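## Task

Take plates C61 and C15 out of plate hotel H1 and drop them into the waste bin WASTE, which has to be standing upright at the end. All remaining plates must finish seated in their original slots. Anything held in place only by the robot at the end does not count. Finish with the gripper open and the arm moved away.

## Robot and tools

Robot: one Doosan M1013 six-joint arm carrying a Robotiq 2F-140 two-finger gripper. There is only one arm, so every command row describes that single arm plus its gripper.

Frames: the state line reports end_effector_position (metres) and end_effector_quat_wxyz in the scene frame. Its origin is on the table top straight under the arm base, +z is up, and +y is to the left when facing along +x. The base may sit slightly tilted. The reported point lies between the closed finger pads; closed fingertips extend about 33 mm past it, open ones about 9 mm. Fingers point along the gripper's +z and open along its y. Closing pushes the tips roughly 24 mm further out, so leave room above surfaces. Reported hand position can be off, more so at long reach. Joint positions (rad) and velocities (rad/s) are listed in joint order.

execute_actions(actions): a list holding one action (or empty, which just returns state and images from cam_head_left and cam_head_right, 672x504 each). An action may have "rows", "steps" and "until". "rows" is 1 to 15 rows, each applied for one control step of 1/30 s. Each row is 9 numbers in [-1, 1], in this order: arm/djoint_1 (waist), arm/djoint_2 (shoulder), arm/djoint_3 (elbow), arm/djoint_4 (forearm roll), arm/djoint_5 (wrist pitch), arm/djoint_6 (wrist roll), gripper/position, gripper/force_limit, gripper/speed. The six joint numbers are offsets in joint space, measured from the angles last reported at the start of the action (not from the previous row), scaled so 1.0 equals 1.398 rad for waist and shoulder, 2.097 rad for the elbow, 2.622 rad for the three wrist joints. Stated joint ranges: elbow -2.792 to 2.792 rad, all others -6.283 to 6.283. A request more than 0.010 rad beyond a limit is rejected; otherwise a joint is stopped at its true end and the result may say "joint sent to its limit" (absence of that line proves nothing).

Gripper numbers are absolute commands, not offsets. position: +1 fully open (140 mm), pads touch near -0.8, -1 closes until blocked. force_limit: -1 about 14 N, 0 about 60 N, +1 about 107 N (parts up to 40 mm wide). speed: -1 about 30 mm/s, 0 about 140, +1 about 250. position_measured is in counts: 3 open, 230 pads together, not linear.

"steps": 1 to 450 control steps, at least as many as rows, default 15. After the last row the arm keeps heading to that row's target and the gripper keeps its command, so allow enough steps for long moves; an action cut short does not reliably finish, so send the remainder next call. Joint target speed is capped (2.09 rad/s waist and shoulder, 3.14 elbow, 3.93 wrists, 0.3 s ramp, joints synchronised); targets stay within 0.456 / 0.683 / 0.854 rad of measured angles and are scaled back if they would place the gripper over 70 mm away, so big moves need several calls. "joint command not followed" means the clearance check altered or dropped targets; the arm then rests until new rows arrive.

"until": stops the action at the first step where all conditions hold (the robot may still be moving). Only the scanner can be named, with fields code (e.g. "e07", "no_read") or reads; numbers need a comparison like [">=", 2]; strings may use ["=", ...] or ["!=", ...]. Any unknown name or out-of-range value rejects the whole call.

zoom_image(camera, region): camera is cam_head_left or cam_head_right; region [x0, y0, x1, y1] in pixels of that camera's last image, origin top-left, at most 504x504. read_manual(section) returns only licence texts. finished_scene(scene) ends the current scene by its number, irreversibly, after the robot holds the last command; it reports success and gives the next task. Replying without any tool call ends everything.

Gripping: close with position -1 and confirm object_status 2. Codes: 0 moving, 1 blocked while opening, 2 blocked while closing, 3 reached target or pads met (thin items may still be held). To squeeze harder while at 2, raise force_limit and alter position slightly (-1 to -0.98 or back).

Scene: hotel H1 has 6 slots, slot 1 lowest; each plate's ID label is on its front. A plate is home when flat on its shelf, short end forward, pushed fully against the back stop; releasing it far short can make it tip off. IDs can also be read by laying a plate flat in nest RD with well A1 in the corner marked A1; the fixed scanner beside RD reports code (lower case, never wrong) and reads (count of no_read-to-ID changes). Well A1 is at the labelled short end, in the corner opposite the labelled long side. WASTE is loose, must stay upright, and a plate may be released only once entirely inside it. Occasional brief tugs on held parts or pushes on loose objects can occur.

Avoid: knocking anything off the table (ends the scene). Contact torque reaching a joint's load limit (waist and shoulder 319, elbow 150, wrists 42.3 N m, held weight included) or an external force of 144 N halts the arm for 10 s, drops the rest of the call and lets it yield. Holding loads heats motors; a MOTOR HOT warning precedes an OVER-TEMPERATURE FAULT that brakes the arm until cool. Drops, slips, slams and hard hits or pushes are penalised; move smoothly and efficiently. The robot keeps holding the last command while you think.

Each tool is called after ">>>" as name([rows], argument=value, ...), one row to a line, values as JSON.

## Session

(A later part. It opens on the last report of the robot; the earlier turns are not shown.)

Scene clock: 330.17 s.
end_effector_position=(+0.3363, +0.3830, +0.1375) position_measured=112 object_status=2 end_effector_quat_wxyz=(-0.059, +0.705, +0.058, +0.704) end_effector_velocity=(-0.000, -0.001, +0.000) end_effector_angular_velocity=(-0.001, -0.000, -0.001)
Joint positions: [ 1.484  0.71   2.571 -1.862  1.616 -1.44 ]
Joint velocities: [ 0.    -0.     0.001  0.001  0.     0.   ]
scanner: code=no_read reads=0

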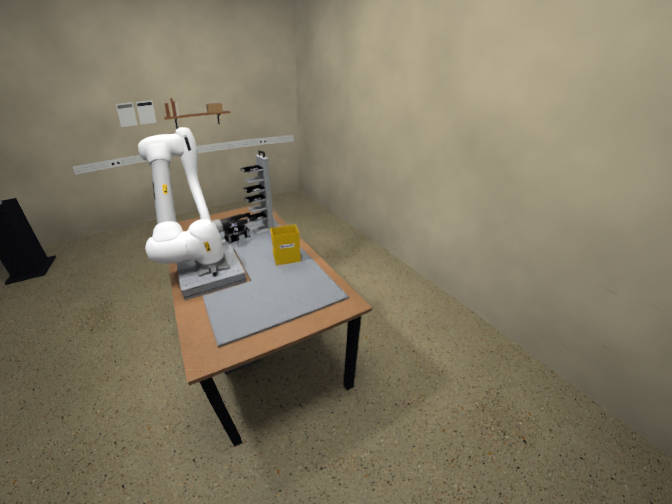

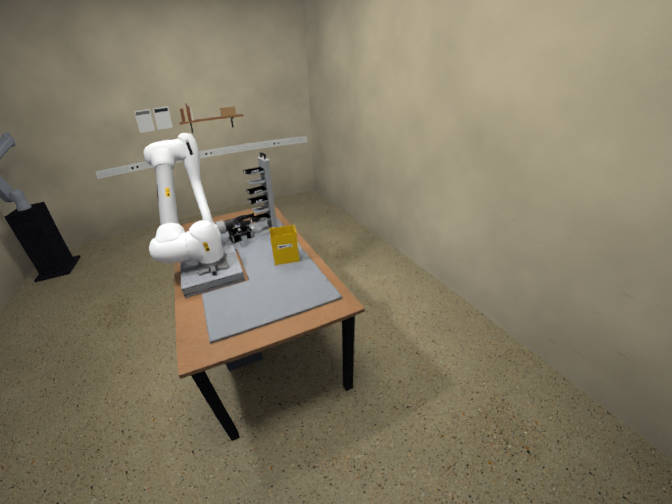

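>>> execute_actions([
  {"rows": [[0.0361,-0.0254,0.0044,0.0187,-0.0047,-0.0086,-1,0.5,0.5],[0.0361,-0.0254,0.0044,0.0187,-0.0047,-0.0086,-1,0.5,0.5],[0.0361,-0.0254,0.0044,0.0187,-0.0047,-0.0086,-1,0.5,0.5],[0.0361,-0.0254,0.0044,0.0187,-0.0047,-0.0086,-1,0.5,0.5],[0.0361,-0.0254,0.0044,0.0187,-0.0047,-0.0086,-1,0.5,0.5],[0.0361,-0.0254,0.0044,0.0187,-0.0047,-0.0086,-1,0.5,0.5],[0.0361,-0.0254,0.0044,0.1703,-0.0215,-0.0079,-1,0.5,0.5]], "steps": 15},
])

Scene clock: 332.20 s.
end_effector_position=(+0.3193, +0.2689, +0.1498) position_measured=112 object_status=2 end_effector_quat_wxyz=(+0.061, +0.705, -0.061, +0.704) end_effector_velocity=(-0.070, -0.401, +0.000) end_effector_angular_velocity=(+0.010, -0.001, -1.221)
Joint positions: [ 1.535  0.674  2.58  -1.477  1.567 -1.462]
Joint velocities: [-0.    -0.     0.003  1.213 -0.134  0.009]
scanner: code=no_read reads=0

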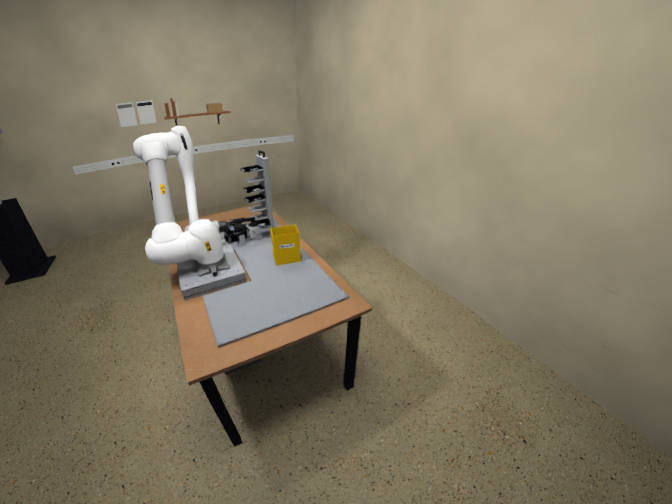

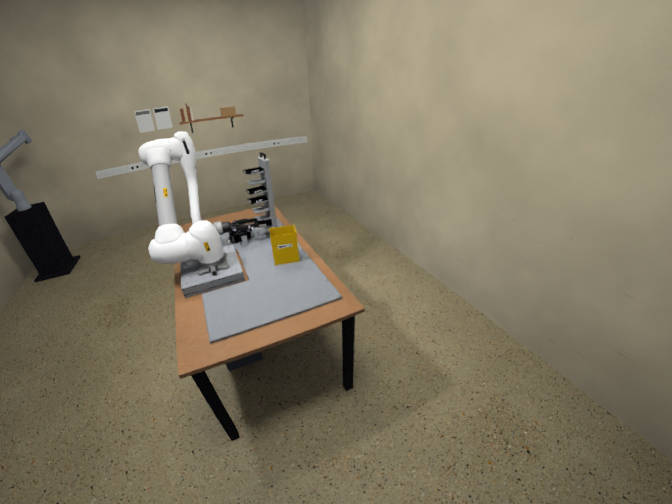

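>>> execute_actions([
  {"rows": [[0.0107,-0.4464,-0.0238,0.1056,0.0584,0.0999,-1,0.5,0.5],[0.0107,-0.4464,-0.0238,0.1056,0.0584,0.0999,-1,0.5,0.5],[0.0107,-0.4464,-0.0238,0.1056,0.0584,0.0999,-1,0.5,0.5],[0.0107,-0.4464,-0.0238,0.1056,0.0584,0.0999,-1,0.5,0.5],[0.0107,-0.4464,-0.0238,0.1056,0.0584,0.0999,-1,0.5,0.5],[0.0107,-0.4464,-0.0238,0.1056,0.0584,0.0999,-1,0.5,0.5],[0.0107,-0.4464,-0.0238,0.1056,0.0584,0.0999,-1,0.5,0.5],[0.0107,-0.4464,-0.0238,0.1056,0.0584,0.0999,-1,0.5,0.5],[0.0107,-0.4464,-0.0238,0.1056,0.0584,0.0999,-1,0.5,0.5],[0.0107,-0.4464,-0.0238,0.1056,0.0584,0.0999,-1,0.5,0.5],[0.0107,-0.4464,-0.0238,0.1056,0.0584,0.0999,-1,0.5,0.5],[-0.5615,-0.7856,-0.2233,0.3345,-0.0256,0.3669,-1,0.5,0.5]], "steps": 30},
])

Scene clock: 359.13 s.
end_effector_position=(+0.3212, +0.0886, +0.4252) position_measured=112 object_status=2 end_effector_quat_wxyz=(+0.206, +0.077, +0.947, -0.234) end_effector_velocity=(+0.043, -0.216, +0.231) end_effector_angular_velocity=(+1.169, -0.600, -1.462)
Joint positions: [ 0.831 -0.385  2.137 -0.635  1.511 -0.54 ]
Joint velocities: [-1.041 -0.515 -0.335  0.439 -0.136  0.512]
scanner: code=no_read reads=0

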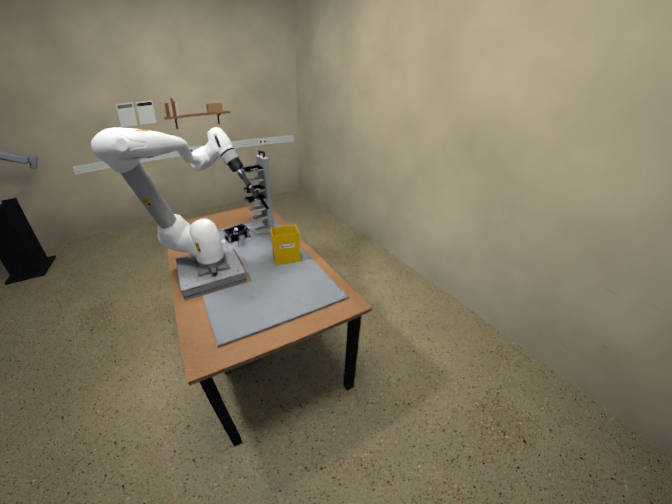

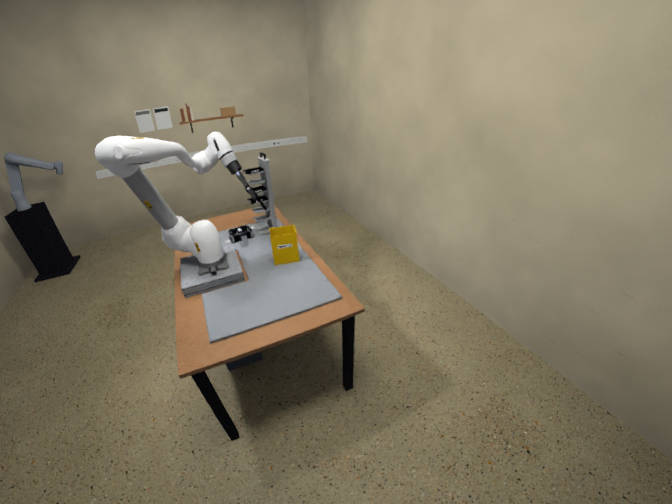

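>>> zoom_image(camera="cam_head_right", region=[220, 150, 300, 240])

Region (220, 150, 300, 240) of cam_head_right's 672x504 image, scaled by 5.600, with more detail than that image has.

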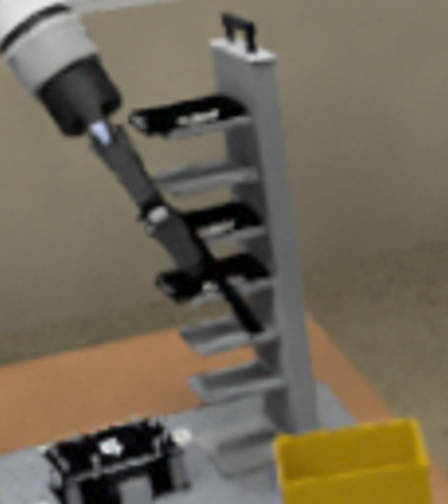

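>>> execute_actions([
  {"rows": [[-0.7196,0.1547,-0.0992,0.2422,-0.0487,0.6636,-1,0.5,0.5]], "steps": 20},
])

>>> execute_actions(actions=[])

Scene clock: 368.30 s.
end_effector_position=(+0.4342, -0.0108, +0.3913) position_measured=112 object_status=2 end_effector_quat_wxyz=(+0.018, +0.957, +0.288, -0.013) end_effector_velocity=(+0.098, -0.414, -0.015) end_effector_angular_velocity=(+0.328, -0.138, -3.474)
Joint positions: [-0.024 -0.188  1.943 -0.047  1.392  0.929]
Joint velocities: [-1.229  0.163 -0.116  0.379 -0.074  2.178]
scanner: code=no_read reads=0

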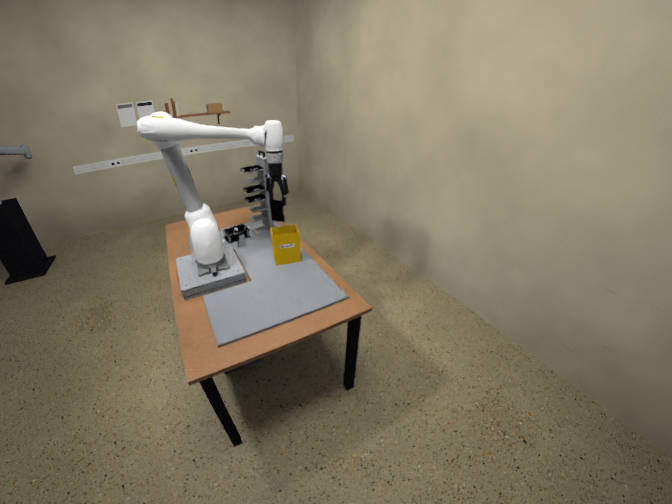

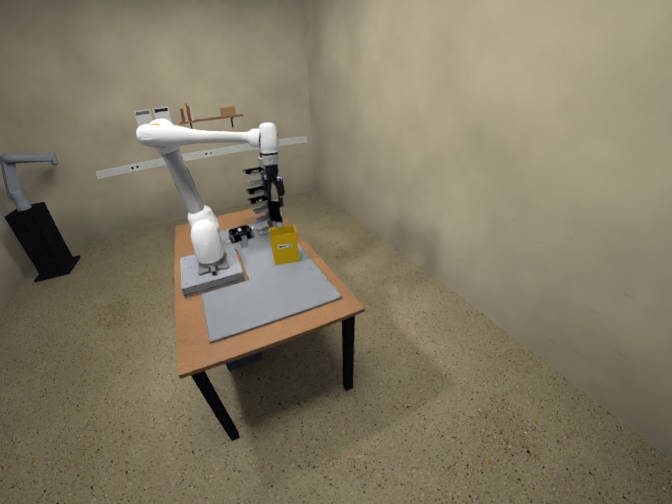

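Scene clock: 368.30 s.
end_effector_position=(+0.4342, -0.0108, +0.3913) position_measured=112 object_status=2 end_effector_quat_wxyz=(+0.018, +0.957, +0.288, -0.013) end_effector_velocity=(+0.098, -0.414, -0.015) end_effector_angular_velocity=(+0.328, -0.138, -3.474)
Joint positions: [-0.024 -0.188  1.943 -0.047  1.392  0.929]
Joint velocities: [-1.229  0.163 -0.116  0.379 -0.074  2.178]
scanner: code=no_read reads=0

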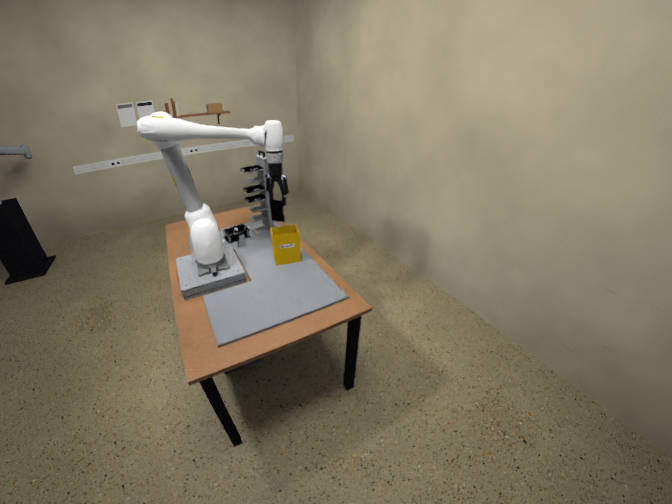

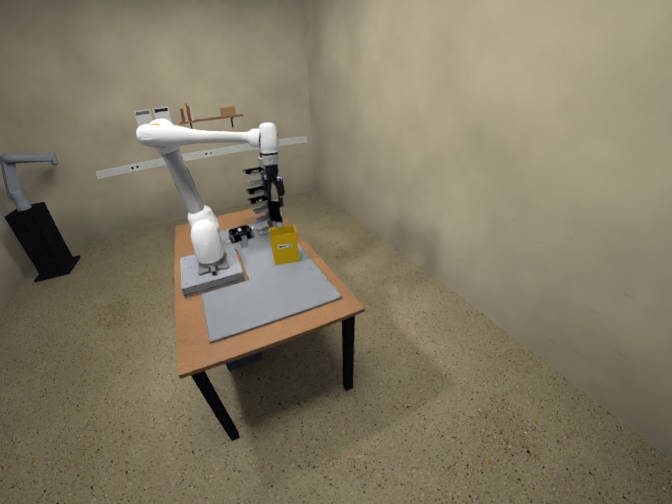

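>>> execute_actions(actions=[])

>>> zoom_image(camera="cam_head_right", region=[260, 190, 310, 245])

>>> zoom_image(camera="cam_head_left", region=[262, 190, 312, 245])

Scene clock: 369.57 s.
end_effector_position=(+0.4435, -0.0638, +0.3897) position_measured=112 object_status=2 end_effector_quat_wxyz=(-0.002, +0.997, +0.076, -0.004) end_effector_velocity=(+0.000, -0.000, +0.000) end_effector_angular_velocity=(-0.001, -0.001, -0.001)
Joint positions: [-0.176 -0.168  1.929 -0.     1.383  1.2  ]
Joint velocities: [ 0.    -0.    -0.001 -0.     0.     0.001]
scanner: code=no_read reads=0

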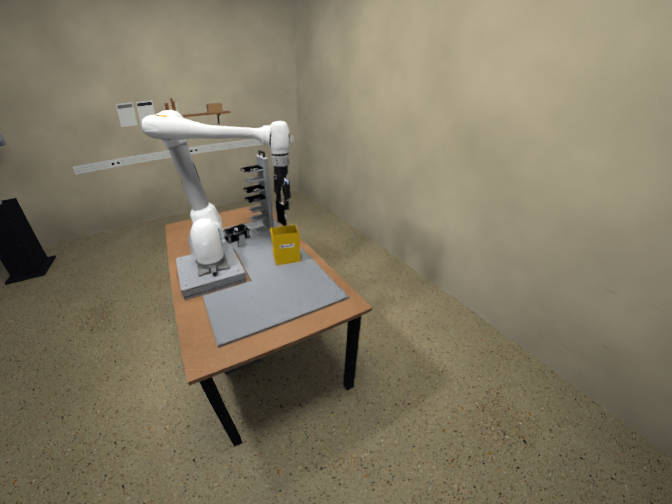

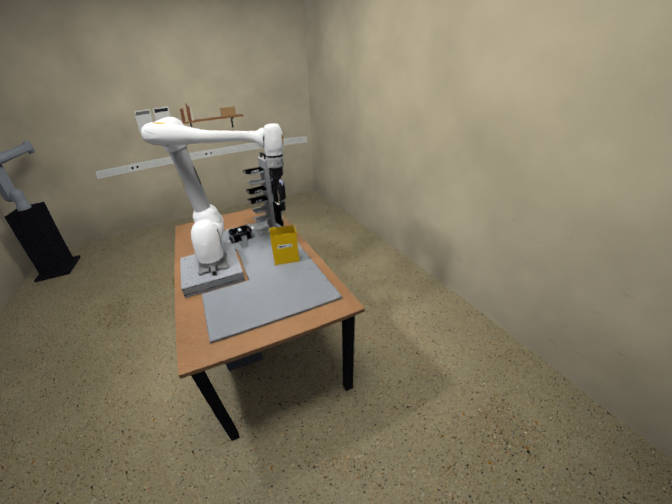

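Region (260, 190, 310, 245) of cam_head_right's 672x504 image, scaled by 9.164, with more detail than that image has; it fills the left 458 columns of this view, and the rest is white.

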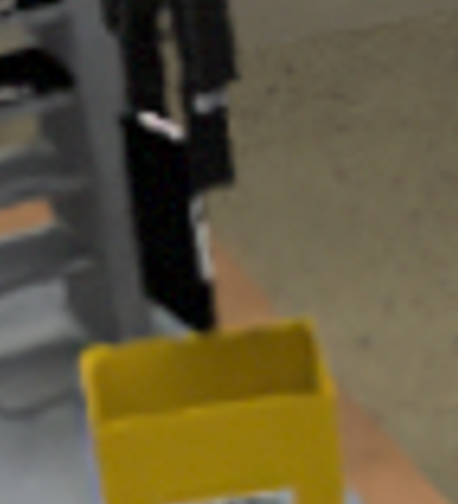

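Region (262, 190, 312, 245) of cam_head_left's 672x504 image, scaled by 9.164, with more detail than that image has; it fills the left 458 columns of this view, and the rest is white.

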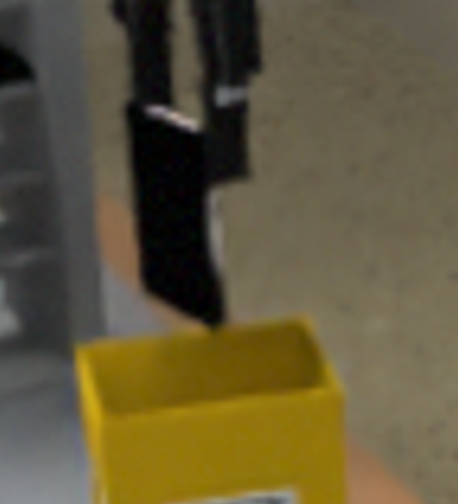

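>>> execute_actions([
  {"rows": [[0,0.0089,0.0253,0,-0.0252,-0.476,-1,0.5,0.5]], "steps": 9},
])

Scene clock: 371.37 s.
end_effector_position=(+0.4435, -0.0638, +0.3714) position_measured=112 object_status=2 end_effector_quat_wxyz=(-0.003, +0.950, +0.313, -0.004) end_effector_velocity=(-0.003, +0.001, -0.099) end_effector_angular_velocity=(+0.033, -0.010, +3.495)
Joint positions: [-0.176 -0.162  1.957 -0.     1.348  0.715]
Joint velocities: [ 0.     0.036  0.153  0.001 -0.186 -3.496]
scanner: code=no_read reads=0

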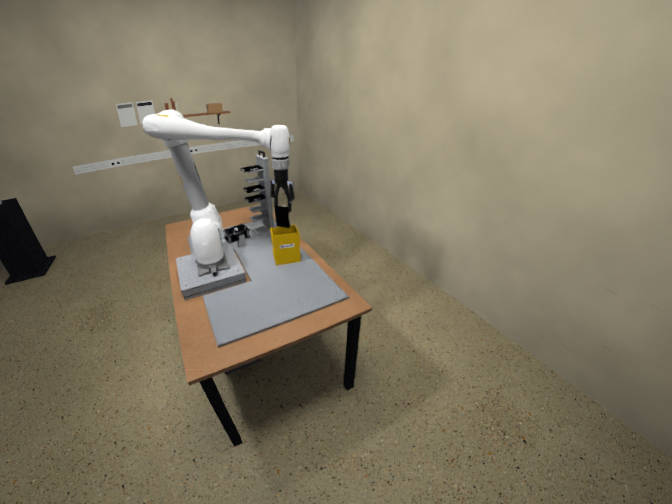

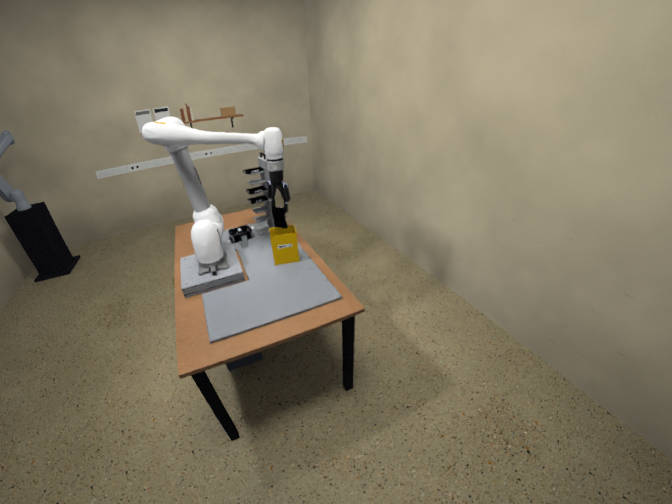

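>>> execute_actions(actions=[])

>>> zoom_image(camera="cam_head_right", region=[255, 185, 315, 270])

>>> zoom_image(camera="cam_head_left", region=[257, 185, 317, 270])

Scene clock: 372.30 s.
end_effector_position=(+0.4430, -0.0636, +0.3552) position_measured=112 object_status=2 end_effector_quat_wxyz=(-0.004, +0.771, +0.637, -0.002) end_effector_velocity=(-0.000, +0.000, -0.000) end_effector_angular_velocity=(+0.000, +0.001, +0.000)
Joint positions: [-0.176 -0.156  1.982 -0.     1.317 -0.028]
Joint velocities: [-0.    -0.     0.001 -0.     0.001 -0.   ]
scanner: code=no_read reads=0

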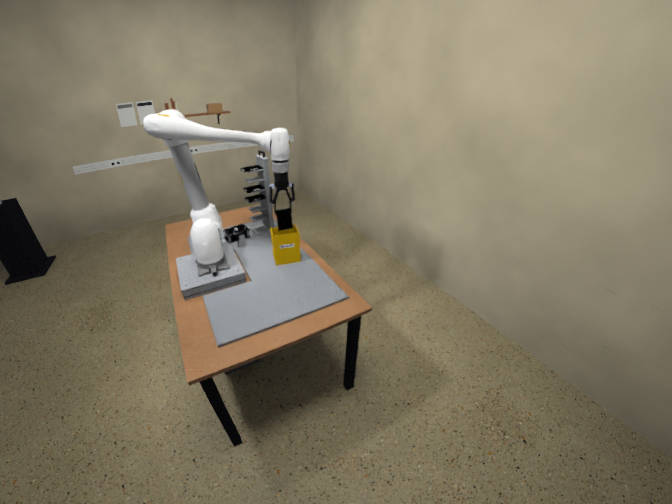

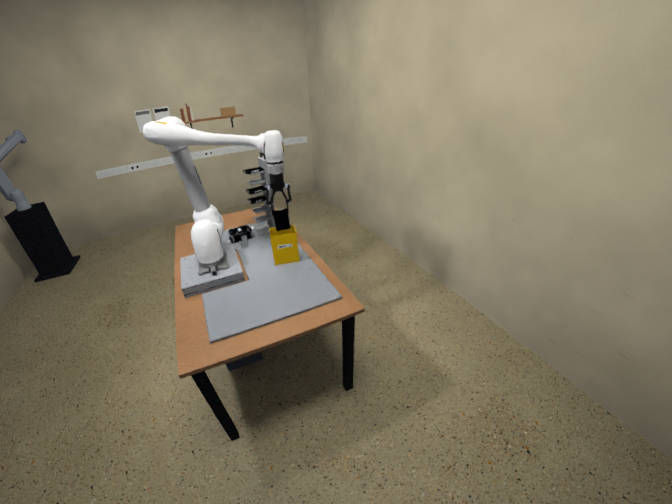

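Region (255, 185, 315, 270) of cam_head_right's 672x504 image, scaled by 5.929, with more detail than that image has; it fills the left 356 columns of this view, and the rest is white.

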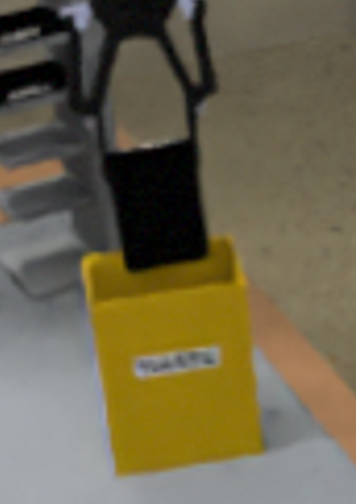

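Region (257, 185, 317, 270) of cam_head_left's 672x504 image, scaled by 5.929, with more detail than that image has; it fills the left 356 columns of this view, and the rest is white.

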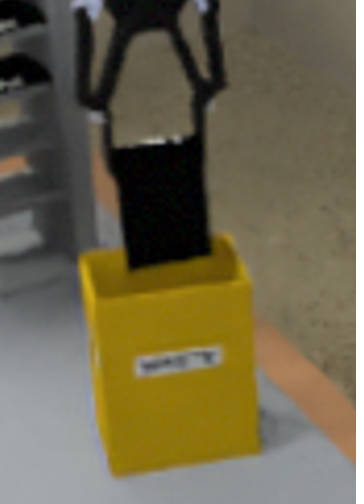

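>>> execute_actions([
  {"rows": [[0,0.0217,0.0372,0,-0.0412,-0.0076,-1,0.5,0.5],[0,0.0217,0.0372,0,-0.0412,-0.0076,-1,0.5,0.5],[0,0.0217,0.0372,0,-0.0412,-0.0076,-1,0.5,0.5],[0,0.0217,0.0372,0,-0.0412,-0.0076,-1,0.5,0.5],[0,0.0326,0.052,0,-0.0588,-0.0076,-1,0.5,0.5],[0,0.0436,0.0668,0,-0.0763,-0.0076,-1,0.5,0.5],[0,0.0436,0.0668,0,-0.0763,-0.0076,-1,0.5,0.5],[0,0.0436,0.0668,0,-0.0763,-0.0076,-1,0.5,0.5],[0,0.0436,0.0668,0,-0.0763,-0.0076,-1,0.5,0.5],[0,0.0496,0.0711,0,-0.0829,-0.0076,-1,0.5,0.5],[0,0.0526,0.0732,0,-0.0863,-0.0076,-1,0.5,0.5],[0,0.0556,0.0754,0,-0.0896,-0.0076,-1,0.5,0.5],[0,0.0587,0.0775,0,-0.0929,-0.0076,-1,0.5,0.5],[0,0.0617,0.0797,0,-0.0962,-0.0076,-1,0.5,0.5],[0,0.0647,0.0818,0,-0.0996,-0.0076,-1,0.5,0.5]], "steps": 15},
])

Scene clock: 375.40 s.
end_effector_position=(+0.4422, -0.0631, +0.2319) position_measured=112 object_status=2 end_effector_quat_wxyz=(-0.005, +0.765, +0.644, -0.002) end_effector_velocity=(+0.005, -0.001, -0.122) end_effector_angular_velocity=(+0.000, +0.002, +0.000)
Joint positions: [-0.176 -0.071  2.147 -0.     1.068 -0.048]
Joint velocities: [-0.     0.125  0.135 -0.    -0.258  0.   ]
scanner: code=no_read reads=0

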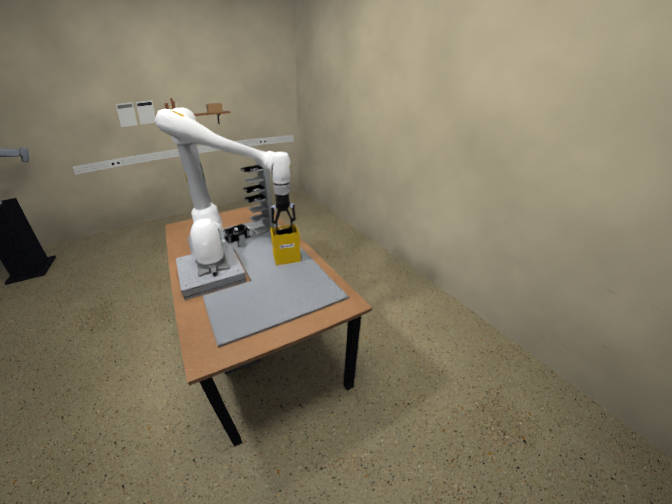

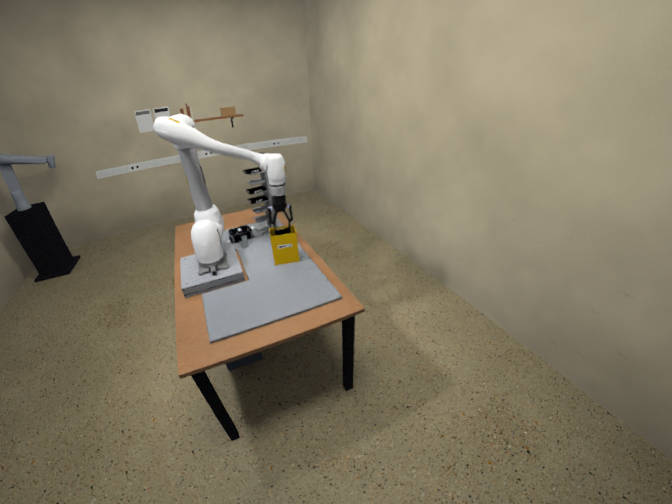

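>>> execute_actions([
  {"rows": [[0,0.007,0.0051,0,-0.0078,0,-1,0.5,0.5],[0,0.01,0.0072,0,-0.0111,0,-1,0.5,0.5],[0,0.013,0.0094,0,-0.0145,0,-1,0.5,0.5],[0,0.016,0.0116,0,-0.0178,0,-1,0.5,0.5],[0,0.019,0.0138,0,-0.0211,0,-1,0.5,0.5],[0,0.022,0.0159,0,-0.0245,0,-1,0.5,0.5],[0,0.025,0.0181,0,-0.0278,0,-1,0.5,0.5]], "steps": 7},
])

Scene clock: 377.07 s.
end_effector_position=(+0.4428, -0.0632, +0.2040) position_measured=112 object_status=2 end_effector_quat_wxyz=(-0.005, +0.765, +0.644, -0.002) end_effector_velocity=(+0.003, -0.000, -0.115) end_effector_angular_velocity=(-0.002, -0.009, -0.001)
Joint positions: [-0.176 -0.042  2.179 -0.     1.008 -0.048]
Joint velocities: [ 0.     0.122  0.128  0.    -0.259  0.001]
scanner: code=no_read reads=0

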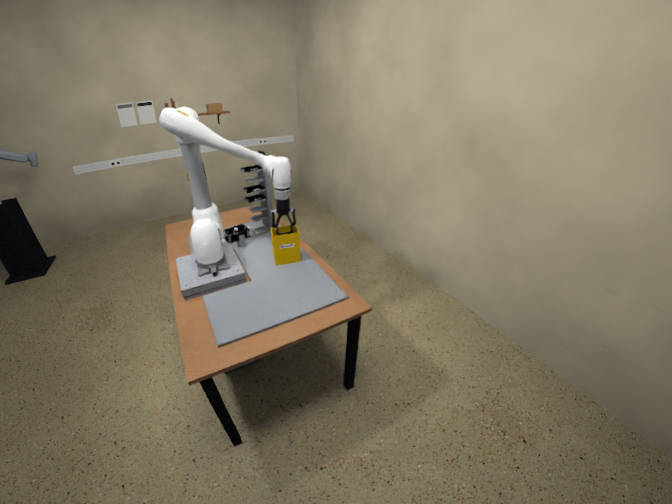

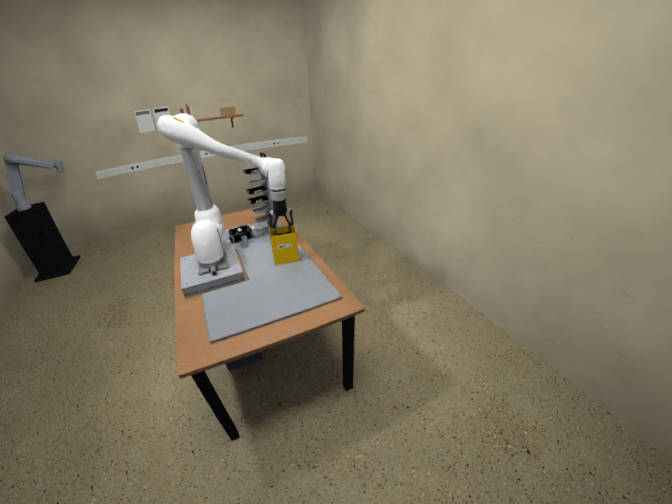

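>>> execute_actions(actions=[])

>>> zoom_image(camera="cam_head_right", region=[255, 200, 315, 270])

Scene clock: 377.87 s.
end_effector_position=(+0.4426, -0.0631, +0.1982) position_measured=112 object_status=2 end_effector_quat_wxyz=(-0.005, +0.765, +0.644, -0.002) end_effector_velocity=(-0.000, -0.000, -0.000) end_effector_angular_velocity=(-0.000, +0.000, +0.000)
Joint positions: [-0.176 -0.036  2.185 -0.     0.995 -0.048]
Joint velocities: [-0. -0.  0. -0.  0. -0.]
scanner: code=no_read reads=0

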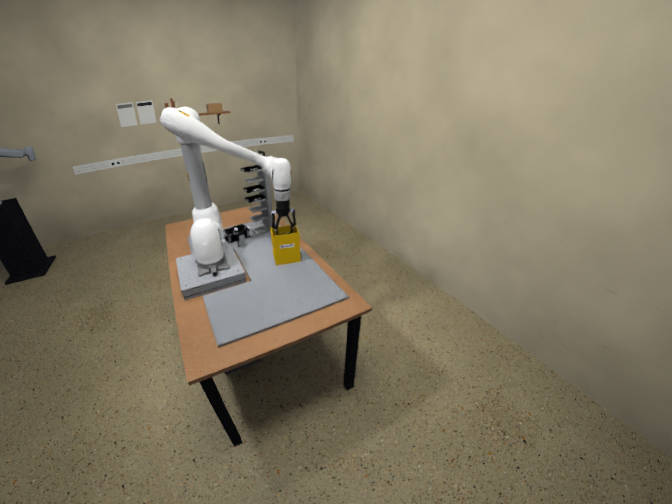

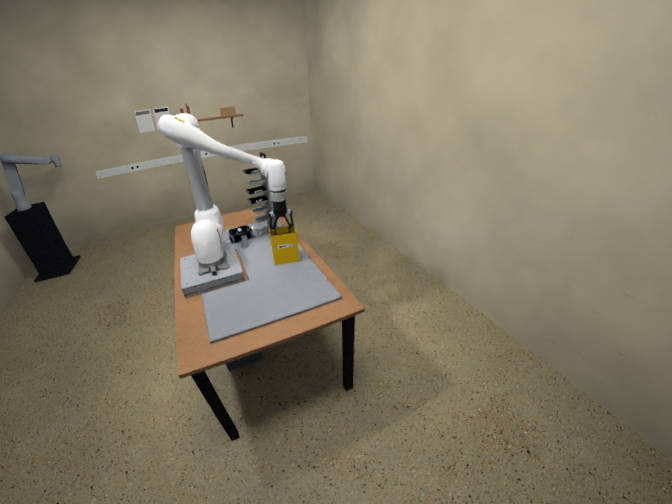

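Region (255, 200, 315, 270) of cam_head_right's 672x504 image, scaled by 7.200, with more detail than that image has; it fills the left 432 columns of this view, and the rest is white.

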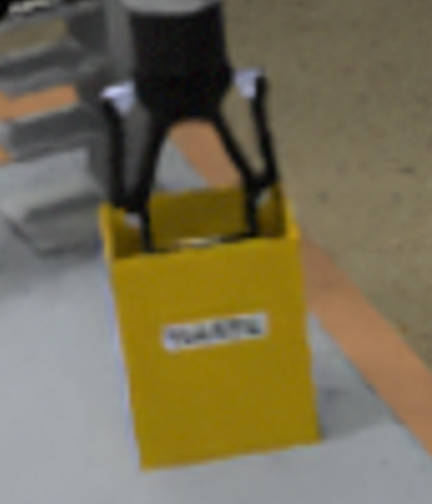

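Plate is fully inside. Release.

>>> execute_actions([
  {"rows": [[0,0,0,0,0,0,0.3,0.5,0.5]], "steps": 1},
])

Scene clock: 378.60 s.
end_effector_position=(+0.4425, -0.0631, +0.1982) position_measured=112 object_status=0 end_effector_quat_wxyz=(-0.005, +0.765, +0.644, -0.002) end_effector_velocity=(+0.000, -0.000, +0.000) end_effector_angular_velocity=(-0.000, -0.000, +0.001)
Joint positions: [-0.176 -0.036  2.185 -0.     0.995 -0.048]
Joint velocities: [-0.     0.    -0.001 -0.     0.001 -0.   ]
scanner: code=no_read reads=0

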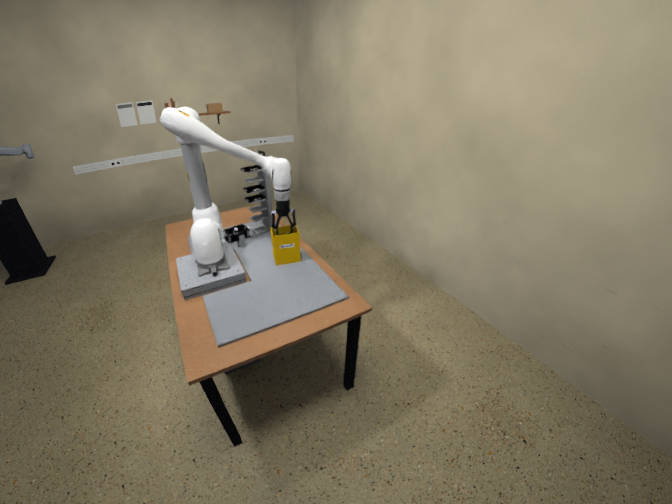

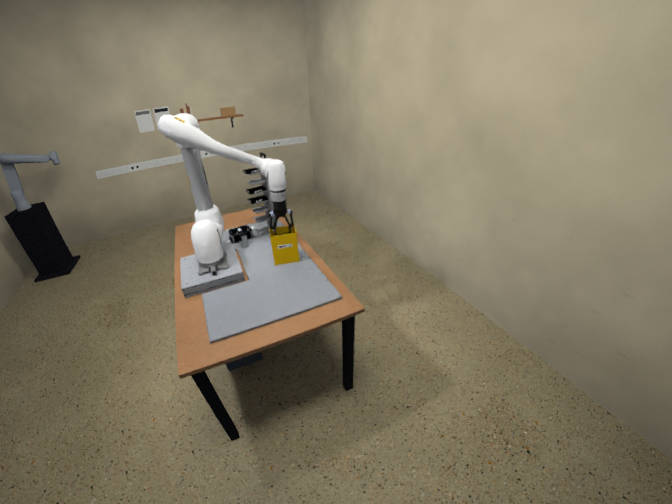

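>>> execute_actions([
  {"rows": [[0,-0.0422,-0.03,0,0.0465,0,0.3,0.5,0.5],[0,-0.0422,-0.03,0,0.0465,0,0.3,0.5,0.5],[0,-0.0422,-0.03,0,0.0465,0,0.3,0.5,0.5],[0,-0.0422,-0.03,0,0.0465,0,0.3,0.5,0.5],[0,-0.0641,-0.0596,0,0.0816,0,0.3,0.5,0.5],[0,-0.0641,-0.0596,0,0.0816,0,0.3,0.5,0.5],[0,-0.0949,-0.122,0,0.148,0,0.3,0.5,0.5]], "steps": 12},
])

Scene clock: 380.23 s.
end_effector_position=(+0.4446, -0.0639, +0.3764) position_measured=91 object_status=3 end_effector_quat_wxyz=(-0.004, +0.765, +0.644, -0.002) end_effector_velocity=(-0.019, +0.005, +0.420) end_effector_angular_velocity=(-0.003, -0.036, -0.001)
Joint positions: [-0.176 -0.162  1.949  0.     1.357 -0.048]
Joint velocities: [ 0.    -0.215 -0.593  0.005  0.772 -0.   ]
scanner: code=no_read reads=0

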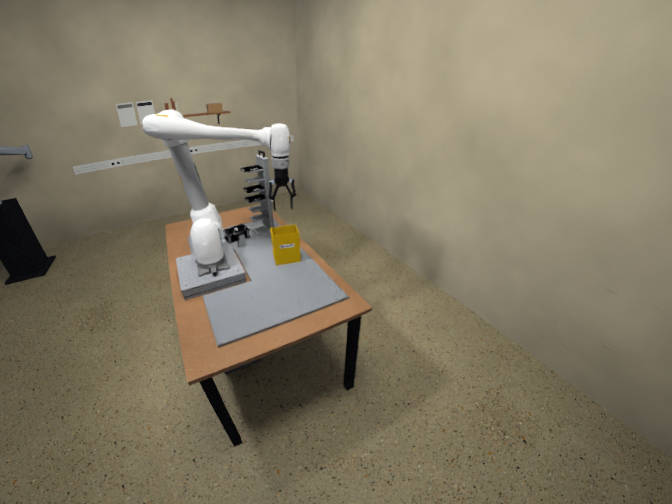

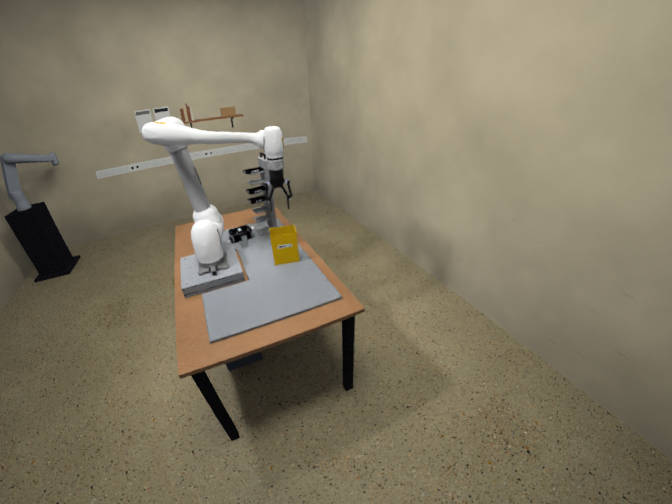

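>>> zoom_image(camera="cam_head_left", region=[225, 145, 315, 270])

Region (225, 145, 315, 270) of cam_head_left's 672x504 image, scaled by 4.032, with more detail than that image has; it fills the left 363 columns of this view, and the rest is white.

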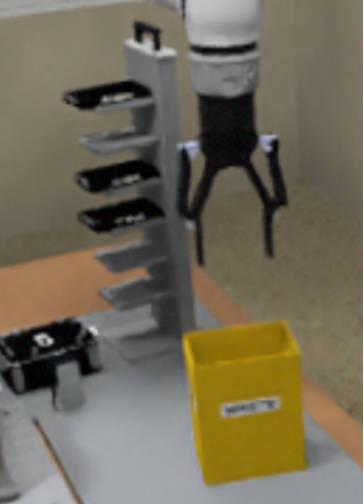

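>>> execute_actions([
  {"rows": [[-0.3,-0.03,-0.02,0,0.03,0,0.3,0.5,0.5]], "steps": 8},
])

Scene clock: 382.70 s.
end_effector_position=(+0.4204, -0.1373, +0.4015) position_measured=91 object_status=3 end_effector_quat_wxyz=(-0.003, +0.818, +0.575, -0.002) end_effector_velocity=(-0.176, -0.430, +0.071) end_effector_angular_velocity=(-0.015, -0.014, -1.058)
Joint positions: [-0.351 -0.184  1.92  -0.     1.405 -0.048]
Joint velocities: [-1.059 -0.09  -0.058 -0.001  0.129 -0.   ]
scanner: code=no_read reads=0

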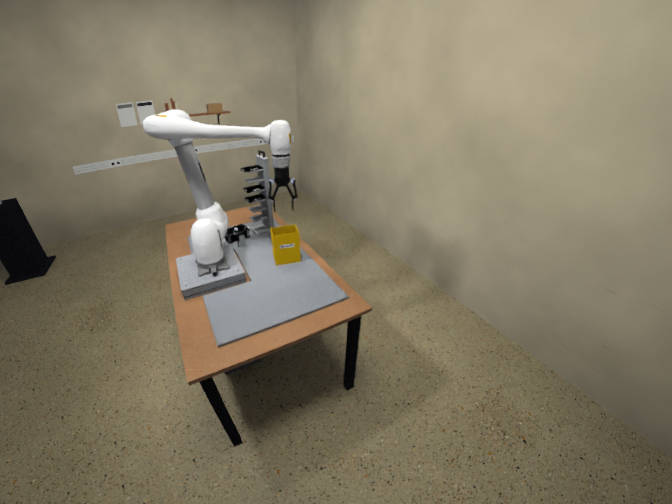

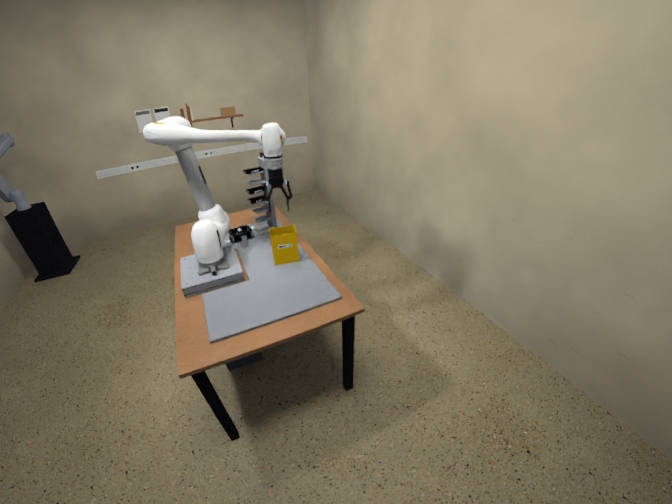

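>>> finished_scene(scene=2)

The scene is finished: the task was done.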